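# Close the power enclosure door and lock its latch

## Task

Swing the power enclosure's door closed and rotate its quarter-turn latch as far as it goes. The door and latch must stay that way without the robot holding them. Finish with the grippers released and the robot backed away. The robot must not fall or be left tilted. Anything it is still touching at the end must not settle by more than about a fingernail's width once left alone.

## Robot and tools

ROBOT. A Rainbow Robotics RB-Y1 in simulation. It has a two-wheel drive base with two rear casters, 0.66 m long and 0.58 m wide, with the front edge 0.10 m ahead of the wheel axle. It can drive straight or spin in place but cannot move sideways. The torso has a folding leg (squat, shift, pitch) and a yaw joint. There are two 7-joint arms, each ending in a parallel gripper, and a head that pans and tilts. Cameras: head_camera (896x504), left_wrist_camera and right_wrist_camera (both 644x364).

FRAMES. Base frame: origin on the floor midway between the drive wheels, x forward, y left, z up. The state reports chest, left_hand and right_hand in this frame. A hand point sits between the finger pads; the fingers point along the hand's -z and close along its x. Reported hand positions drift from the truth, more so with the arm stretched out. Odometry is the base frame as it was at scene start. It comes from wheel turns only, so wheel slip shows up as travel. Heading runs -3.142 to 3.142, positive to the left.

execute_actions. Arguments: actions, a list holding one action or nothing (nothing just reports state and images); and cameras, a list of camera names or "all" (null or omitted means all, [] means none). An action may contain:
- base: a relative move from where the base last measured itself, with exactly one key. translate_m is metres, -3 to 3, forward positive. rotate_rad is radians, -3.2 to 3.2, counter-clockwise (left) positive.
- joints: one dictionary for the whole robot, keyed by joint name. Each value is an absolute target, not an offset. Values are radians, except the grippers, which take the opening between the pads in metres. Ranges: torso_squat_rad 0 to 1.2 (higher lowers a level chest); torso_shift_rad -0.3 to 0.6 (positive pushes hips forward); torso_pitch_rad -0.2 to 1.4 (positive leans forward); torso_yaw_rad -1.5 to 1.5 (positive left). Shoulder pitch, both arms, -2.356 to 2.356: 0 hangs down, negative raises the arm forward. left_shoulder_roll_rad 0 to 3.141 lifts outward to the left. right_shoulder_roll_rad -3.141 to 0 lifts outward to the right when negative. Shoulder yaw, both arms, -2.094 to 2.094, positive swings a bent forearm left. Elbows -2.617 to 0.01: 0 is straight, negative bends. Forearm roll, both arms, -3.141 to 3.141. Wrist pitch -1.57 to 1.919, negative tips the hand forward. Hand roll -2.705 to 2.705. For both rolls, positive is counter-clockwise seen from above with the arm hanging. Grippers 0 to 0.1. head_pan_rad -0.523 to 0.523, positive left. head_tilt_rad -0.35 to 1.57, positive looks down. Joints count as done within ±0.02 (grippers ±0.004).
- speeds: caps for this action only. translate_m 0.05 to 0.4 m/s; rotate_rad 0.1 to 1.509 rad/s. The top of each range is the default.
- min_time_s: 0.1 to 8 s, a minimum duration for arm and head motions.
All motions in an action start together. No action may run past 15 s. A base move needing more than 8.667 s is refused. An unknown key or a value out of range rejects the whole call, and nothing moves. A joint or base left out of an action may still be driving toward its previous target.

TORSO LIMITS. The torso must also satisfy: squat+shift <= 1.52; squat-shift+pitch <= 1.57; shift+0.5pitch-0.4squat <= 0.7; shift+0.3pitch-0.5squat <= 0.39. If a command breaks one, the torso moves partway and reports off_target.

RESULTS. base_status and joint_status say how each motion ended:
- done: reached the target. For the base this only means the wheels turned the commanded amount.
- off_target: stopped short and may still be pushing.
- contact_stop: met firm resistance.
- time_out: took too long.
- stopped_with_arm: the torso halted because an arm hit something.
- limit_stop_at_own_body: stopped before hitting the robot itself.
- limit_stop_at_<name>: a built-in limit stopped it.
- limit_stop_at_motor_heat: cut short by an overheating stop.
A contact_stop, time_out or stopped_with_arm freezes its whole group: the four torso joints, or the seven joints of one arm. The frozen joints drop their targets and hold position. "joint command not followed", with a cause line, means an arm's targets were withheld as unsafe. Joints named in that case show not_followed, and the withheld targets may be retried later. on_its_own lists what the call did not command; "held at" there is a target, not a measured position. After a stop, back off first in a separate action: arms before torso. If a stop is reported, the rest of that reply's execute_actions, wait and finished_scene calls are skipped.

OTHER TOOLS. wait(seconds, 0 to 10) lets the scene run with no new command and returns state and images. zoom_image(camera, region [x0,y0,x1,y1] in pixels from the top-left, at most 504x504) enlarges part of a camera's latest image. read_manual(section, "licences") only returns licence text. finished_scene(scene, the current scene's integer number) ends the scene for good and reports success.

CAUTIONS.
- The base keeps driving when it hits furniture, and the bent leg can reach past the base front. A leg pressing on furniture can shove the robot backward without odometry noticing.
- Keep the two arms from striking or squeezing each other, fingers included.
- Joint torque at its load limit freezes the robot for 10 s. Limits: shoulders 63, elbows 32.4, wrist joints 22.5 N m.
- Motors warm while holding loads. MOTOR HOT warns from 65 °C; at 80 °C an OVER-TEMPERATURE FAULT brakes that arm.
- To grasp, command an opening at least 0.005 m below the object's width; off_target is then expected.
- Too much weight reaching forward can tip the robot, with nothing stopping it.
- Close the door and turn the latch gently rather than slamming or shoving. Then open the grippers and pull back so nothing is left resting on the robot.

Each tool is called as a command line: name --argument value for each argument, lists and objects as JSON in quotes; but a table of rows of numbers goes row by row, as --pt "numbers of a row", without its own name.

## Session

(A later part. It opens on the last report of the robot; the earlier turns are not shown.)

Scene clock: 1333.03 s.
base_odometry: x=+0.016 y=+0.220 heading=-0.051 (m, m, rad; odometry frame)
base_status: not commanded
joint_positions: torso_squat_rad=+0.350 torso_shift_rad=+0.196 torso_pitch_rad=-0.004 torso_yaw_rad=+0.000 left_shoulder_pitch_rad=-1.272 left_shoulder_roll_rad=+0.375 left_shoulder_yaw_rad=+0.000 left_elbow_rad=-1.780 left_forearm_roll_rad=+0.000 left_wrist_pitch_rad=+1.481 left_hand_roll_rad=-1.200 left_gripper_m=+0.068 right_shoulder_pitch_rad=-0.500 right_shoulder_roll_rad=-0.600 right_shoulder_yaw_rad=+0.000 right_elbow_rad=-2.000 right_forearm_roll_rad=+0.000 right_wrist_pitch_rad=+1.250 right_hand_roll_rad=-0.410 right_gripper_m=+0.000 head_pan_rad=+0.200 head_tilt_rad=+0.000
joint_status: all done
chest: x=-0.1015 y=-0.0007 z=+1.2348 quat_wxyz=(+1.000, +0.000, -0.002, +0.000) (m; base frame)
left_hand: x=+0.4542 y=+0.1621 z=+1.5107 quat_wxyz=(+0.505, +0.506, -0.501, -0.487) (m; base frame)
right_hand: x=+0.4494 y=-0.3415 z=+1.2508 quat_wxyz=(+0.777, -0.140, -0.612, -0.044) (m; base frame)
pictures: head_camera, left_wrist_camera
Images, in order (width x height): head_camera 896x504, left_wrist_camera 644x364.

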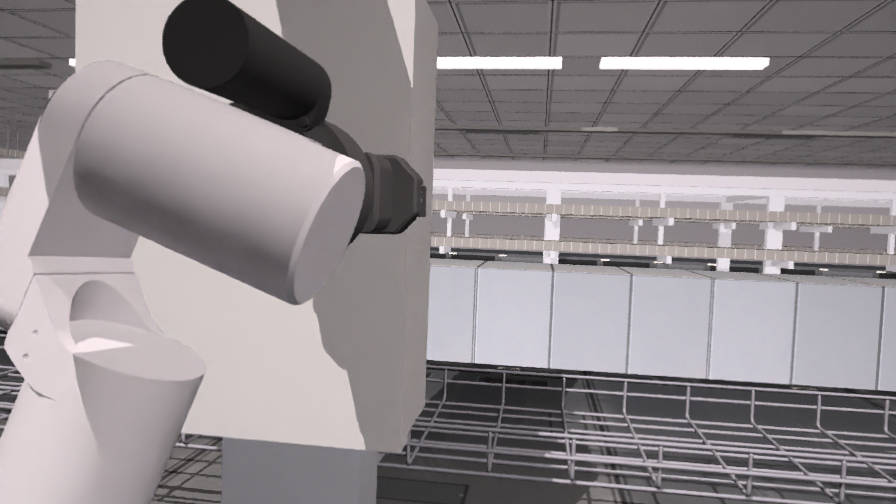

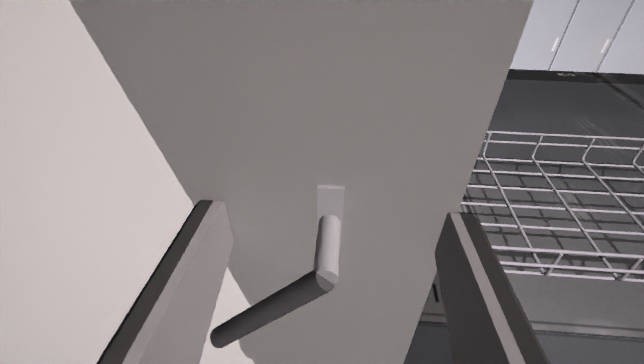

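execute_actions --actions '[{"joints":{"left_hand_roll_rad":0.0},"min_time_s":5}]' --cameras '["left_wrist_camera"]'

execute_actions --actions '[{"joints":{"left_hand_roll_rad":0.4},"min_time_s":3}]' --cameras '["left_wrist_camera"]'

execute_actions --actions '[{"joints":{"left_hand_roll_rad":0.0},"min_time_s":1.5}]' --cameras '["left_wrist_camera"]'

Scene clock: 1350.63 s.
base_odometry: x=+0.016 y=+0.220 heading=-0.051 (m, m, rad; odometry frame)
base_status: not commanded
joint_positions: torso_squat_rad=+0.350 torso_shift_rad=+0.196 torso_pitch_rad=-0.005 torso_yaw_rad=+0.001 left_shoulder_pitch_rad=-1.273 left_shoulder_roll_rad=+0.381 left_shoulder_yaw_rad=+0.004 left_elbow_rad=-1.781 left_forearm_roll_rad=-0.003 left_wrist_pitch_rad=+1.481 left_hand_roll_rad=-0.001 left_gripper_m=+0.068 right_shoulder_pitch_rad=-0.500 right_shoulder_roll_rad=-0.600 right_shoulder_yaw_rad=+0.000 right_elbow_rad=-2.000 right_forearm_roll_rad=+0.000 right_wrist_pitch_rad=+1.250 right_hand_roll_rad=-0.410 right_gripper_m=+0.000 head_pan_rad=+0.200 head_tilt_rad=+0.000
joint_status: all done
chest: x=-0.1019 y=+0.0004 z=+1.2348 quat_wxyz=(+1.000, +0.000, -0.003, +0.001) (m; base frame)
left_hand: x=+0.4532 y=+0.1690 z=+1.5128 quat_wxyz=(+0.692, +0.138, -0.700, -0.112) (m; base frame)
right_hand: x=+0.4493 y=-0.3399 z=+1.2517 quat_wxyz=(+0.777, -0.140, -0.612, -0.043) (m; base frame)
pictures: left_wrist_camera
Images, in order (width x height): left_wrist_camera 644x364.

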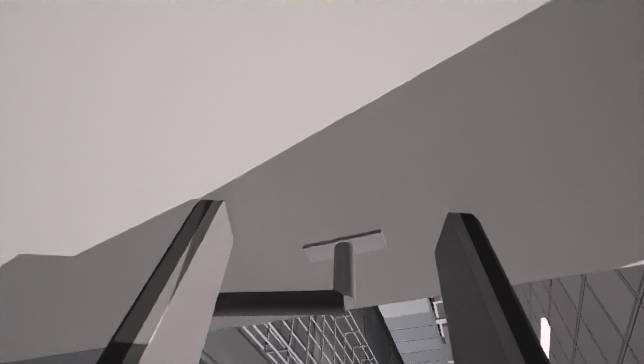

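Scene clock: 1353.93 s.
base_odometry: x=+0.016 y=+0.220 heading=-0.050 (m, m, rad; odometry frame)
base_status: not commanded
joint_positions: torso_squat_rad=+0.350 torso_shift_rad=+0.195 torso_pitch_rad=-0.005 torso_yaw_rad=+0.002 left_shoulder_pitch_rad=-1.268 left_shoulder_roll_rad=+0.383 left_shoulder_yaw_rad=+0.005 left_elbow_rad=-1.779 left_forearm_roll_rad=-0.004 left_wrist_pitch_rad=+1.483 left_hand_roll_rad=+0.399 left_gripper_m=+0.068 right_shoulder_pitch_rad=-0.500 right_shoulder_roll_rad=-0.600 right_shoulder_yaw_rad=+0.000 right_elbow_rad=-2.000 right_forearm_roll_rad=+0.000 right_wrist_pitch_rad=+1.250 right_hand_roll_rad=-0.410 right_gripper_m=+0.000 head_pan_rad=+0.200 head_tilt_rad=+0.000
joint_status: all done
chest: x=-0.1020 y=+0.0010 z=+1.2348 quat_wxyz=(+1.000, -0.001, -0.003, +0.001) (m; base frame)
left_hand: x=+0.4541 y=+0.1723 z=+1.5100 quat_wxyz=(+0.702, -0.003, -0.711, +0.030) (m; base frame)
right_hand: x=+0.4494 y=-0.3389 z=+1.2522 quat_wxyz=(+0.777, -0.141, -0.612, -0.042) (m; base frame)
pictures: left_wrist_camera
Images, in order (width x height): left_wrist_camera 644x364.

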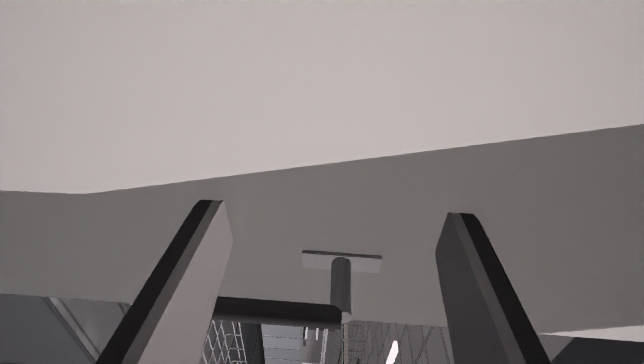

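Scene clock: 1355.73 s.
base_odometry: x=+0.016 y=+0.220 heading=-0.051 (m, m, rad; odometry frame)
base_status: not commanded
joint_positions: torso_squat_rad=+0.350 torso_shift_rad=+0.196 torso_pitch_rad=-0.005 torso_yaw_rad=+0.000 left_shoulder_pitch_rad=-1.272 left_shoulder_roll_rad=+0.377 left_shoulder_yaw_rad=+0.002 left_elbow_rad=-1.780 left_forearm_roll_rad=-0.001 left_wrist_pitch_rad=+1.481 left_hand_roll_rad=+0.000 left_gripper_m=+0.068 right_shoulder_pitch_rad=-0.500 right_shoulder_roll_rad=-0.600 right_shoulder_yaw_rad=+0.000 right_elbow_rad=-2.000 right_forearm_roll_rad=+0.000 right_wrist_pitch_rad=+1.250 right_hand_roll_rad=-0.410 right_gripper_m=+0.000 head_pan_rad=+0.200 head_tilt_rad=+0.000
joint_status: all done
chest: x=-0.1017 y=-0.0004 z=+1.2348 quat_wxyz=(+1.000, +0.000, -0.002, +0.000) (m; base frame)
left_hand: x=+0.4538 y=+0.1640 z=+1.5113 quat_wxyz=(+0.692, +0.135, -0.700, -0.115) (m; base frame)
right_hand: x=+0.4492 y=-0.3410 z=+1.2512 quat_wxyz=(+0.777, -0.140, -0.612, -0.044) (m; base frame)
pictures: left_wrist_camera
Images, in order (width x height): left_wrist_camera 644x364.

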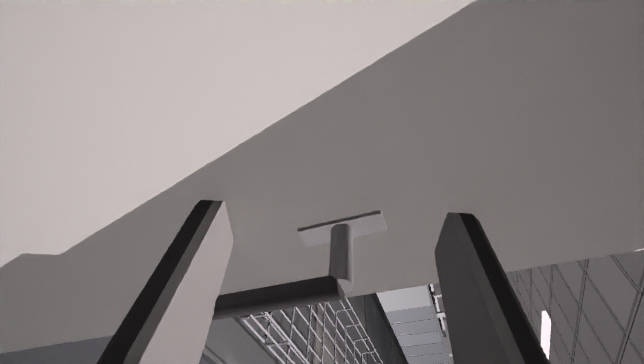

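execute_actions --actions '[{"joints":{"left_hand_roll_rad":0.58},"min_time_s":4}]' --cameras '["left_wrist_camera"]'

execute_actions --actions '[{"joints":{"left_hand_roll_rad":0.0},"min_time_s":1.5}]' --cameras '[]'

execute_actions --actions '[{"joints":{"torso_shift_rad":0.0}}]' --cameras '[]'

execute_actions --actions '[{"joints":{"left_shoulder_pitch_rad":-0.5,"left_shoulder_roll_rad":0.6,"left_elbow_rad":-2.0,"left_wrist_pitch_rad":1.2,"left_hand_roll_rad":0.41}}]' --cameras '["head_camera"]'

Scene clock: 1374.10 s.
base_odometry: x=+0.016 y=+0.220 heading=-0.050 (m, m, rad; odometry frame)
base_status: not commanded
joint_positions: torso_squat_rad=+0.350 torso_shift_rad=+0.195 torso_pitch_rad=-0.005 torso_yaw_rad=+0.002 left_shoulder_pitch_rad=-1.265 left_shoulder_roll_rad=+0.385 left_shoulder_yaw_rad=+0.007 left_elbow_rad=-1.778 left_forearm_roll_rad=-0.005 left_wrist_pitch_rad=+1.485 left_hand_roll_rad=+0.579 left_gripper_m=+0.068 right_shoulder_pitch_rad=-0.500 right_shoulder_roll_rad=-0.600 right_shoulder_yaw_rad=+0.000 right_elbow_rad=-2.000 right_forearm_roll_rad=+0.000 right_wrist_pitch_rad=+1.250 right_hand_roll_rad=-0.410 right_gripper_m=+0.000 head_pan_rad=+0.200 head_tilt_rad=+0.000
joint_status: all done
chest: x=-0.1019 y=+0.0018 z=+1.2348 quat_wxyz=(+1.000, -0.001, -0.003, +0.001) (m; base frame)
left_hand: x=+0.4550 y=+0.1763 z=+1.5081 quat_wxyz=(+0.698, -0.065, -0.707, +0.096) (m; base frame)
right_hand: x=+0.4497 y=-0.3379 z=+1.2524 quat_wxyz=(+0.777, -0.141, -0.612, -0.042) (m; base frame)
pictures: left_wrist_camera
Images, in order (width x height): left_wrist_camera 644x364.

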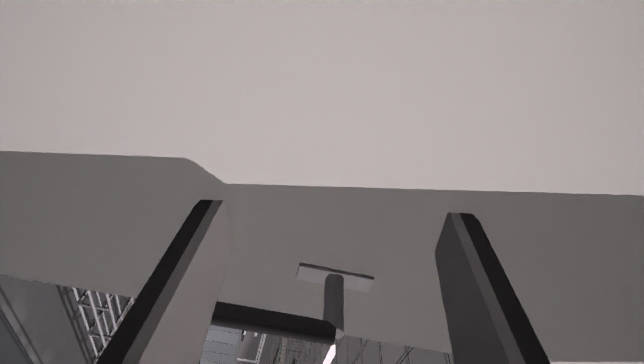

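Scene clock: 1375.90 s.
base_odometry: x=+0.016 y=+0.220 heading=-0.051 (m, m, rad; odometry frame)
base_status: not commanded
joint_positions: torso_squat_rad=+0.350 torso_shift_rad=+0.196 torso_pitch_rad=-0.005 torso_yaw_rad=+0.000 left_shoulder_pitch_rad=-1.272 left_shoulder_roll_rad=+0.377 left_shoulder_yaw_rad=+0.002 left_elbow_rad=-1.780 left_forearm_roll_rad=-0.001 left_wrist_pitch_rad=+1.481 left_hand_roll_rad=+0.000 left_gripper_m=+0.068 right_shoulder_pitch_rad=-0.500 right_shoulder_roll_rad=-0.600 right_shoulder_yaw_rad=+0.000 right_elbow_rad=-2.000 right_forearm_roll_rad=+0.000 right_wrist_pitch_rad=+1.250 right_hand_roll_rad=-0.410 right_gripper_m=+0.000 head_pan_rad=+0.200 head_tilt_rad=+0.000
joint_status: all done
chest: x=-0.1016 y=-0.0004 z=+1.2348 quat_wxyz=(+1.000, +0.000, -0.002, +0.000) (m; base frame)
left_hand: x=+0.4541 y=+0.1641 z=+1.5111 quat_wxyz=(+0.692, +0.135, -0.699, -0.115) (m; base frame)
right_hand: x=+0.4493 y=-0.3410 z=+1.2511 quat_wxyz=(+0.777, -0.140, -0.612, -0.044) (m; base frame)
pictures: none
No camera images: the call's "cameras" was empty. Leave "cameras" out to get every camera's image.

Scene clock: 1378.00 s.
base_odometry: x=+0.016 y=+0.220 heading=-0.051 (m, m, rad; odometry frame)
base_status: not commanded
joint_positions: torso_squat_rad=+0.350 torso_shift_rad=+0.000 torso_pitch_rad=-0.004 torso_yaw_rad=+0.000 left_shoulder_pitch_rad=-1.272 left_shoulder_roll_rad=+0.375 left_shoulder_yaw_rad=+0.000 left_elbow_rad=-1.780 left_forearm_roll_rad=+0.000 left_wrist_pitch_rad=+1.481 left_hand_roll_rad=+0.000 left_gripper_m=+0.068 right_shoulder_pitch_rad=-0.500 right_shoulder_roll_rad=-0.600 right_shoulder_yaw_rad=+0.000 right_elbow_rad=-2.000 right_forearm_roll_rad=+0.000 right_wrist_pitch_rad=+1.250 right_hand_roll_rad=-0.410 right_gripper_m=+0.000 head_pan_rad=+0.200 head_tilt_rad=+0.000
joint_status: all done
chest: x=-0.2293 y=-0.0006 z=+1.2474 quat_wxyz=(+1.000, +0.000, -0.002, +0.000) (m; base frame)
left_hand: x=+0.3267 y=+0.1624 z=+1.5227 quat_wxyz=(+0.693, +0.135, -0.699, -0.117) (m; base frame)
right_hand: x=+0.3216 y=-0.3414 z=+1.2632 quat_wxyz=(+0.777, -0.140, -0.612, -0.044) (m; base frame)
pictures: none
No camera images: the call's "cameras" was empty. Leave "cameras" out to get every camera's image.

Scene clock: 1379.60 s.
base_odometry: x=+0.016 y=+0.220 heading=-0.051 (m, m, rad; odometry frame)
base_status: not commanded
joint_positions: torso_squat_rad=+0.350 torso_shift_rad=+0.000 torso_pitch_rad=-0.004 torso_yaw_rad=+0.000 left_shoulder_pitch_rad=-0.500 left_shoulder_roll_rad=+0.600 left_shoulder_yaw_rad=+0.000 left_elbow_rad=-2.000 left_forearm_roll_rad=+0.000 left_wrist_pitch_rad=+1.200 left_hand_roll_rad=+0.410 left_gripper_m=+0.068 right_shoulder_pitch_rad=-0.500 right_shoulder_roll_rad=-0.600 right_shoulder_yaw_rad=+0.000 right_elbow_rad=-2.000 right_forearm_roll_rad=+0.000 right_wrist_pitch_rad=+1.250 right_hand_roll_rad=-0.410 right_gripper_m=+0.000 head_pan_rad=+0.200 head_tilt_rad=+0.000
joint_status: all done
chest: x=-0.2293 y=-0.0007 z=+1.2474 quat_wxyz=(+1.000, +0.001, -0.002, +0.000) (m; base frame)
left_hand: x=+0.3250 y=+0.3346 z=+1.2734 quat_wxyz=(+0.764, +0.134, -0.630, +0.034) (m; base frame)
right_hand: x=+0.3216 y=-0.3415 z=+1.2631 quat_wxyz=(+0.777, -0.140, -0.612, -0.044) (m; base frame)
pictures: head_camera
Images, in order (width x height): head_camera 896x504.

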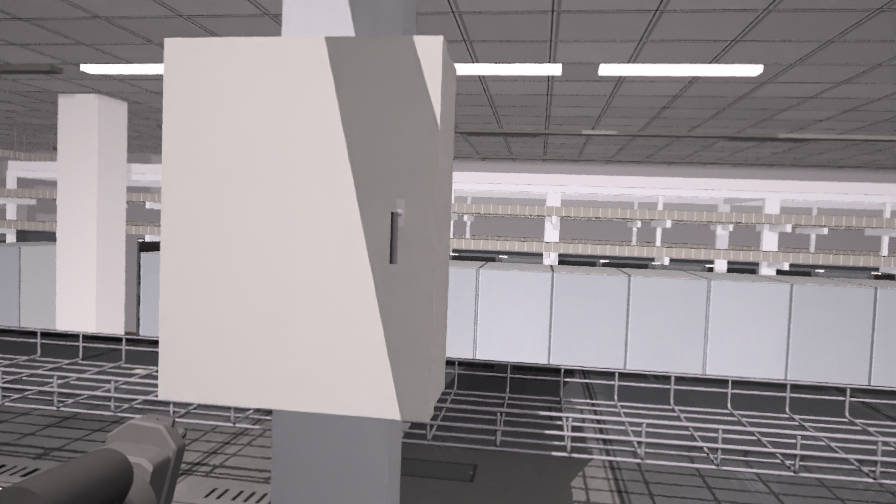

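Lever is vertical at its stop.

finished_scene --scene 1

The scene is finished: the task was done.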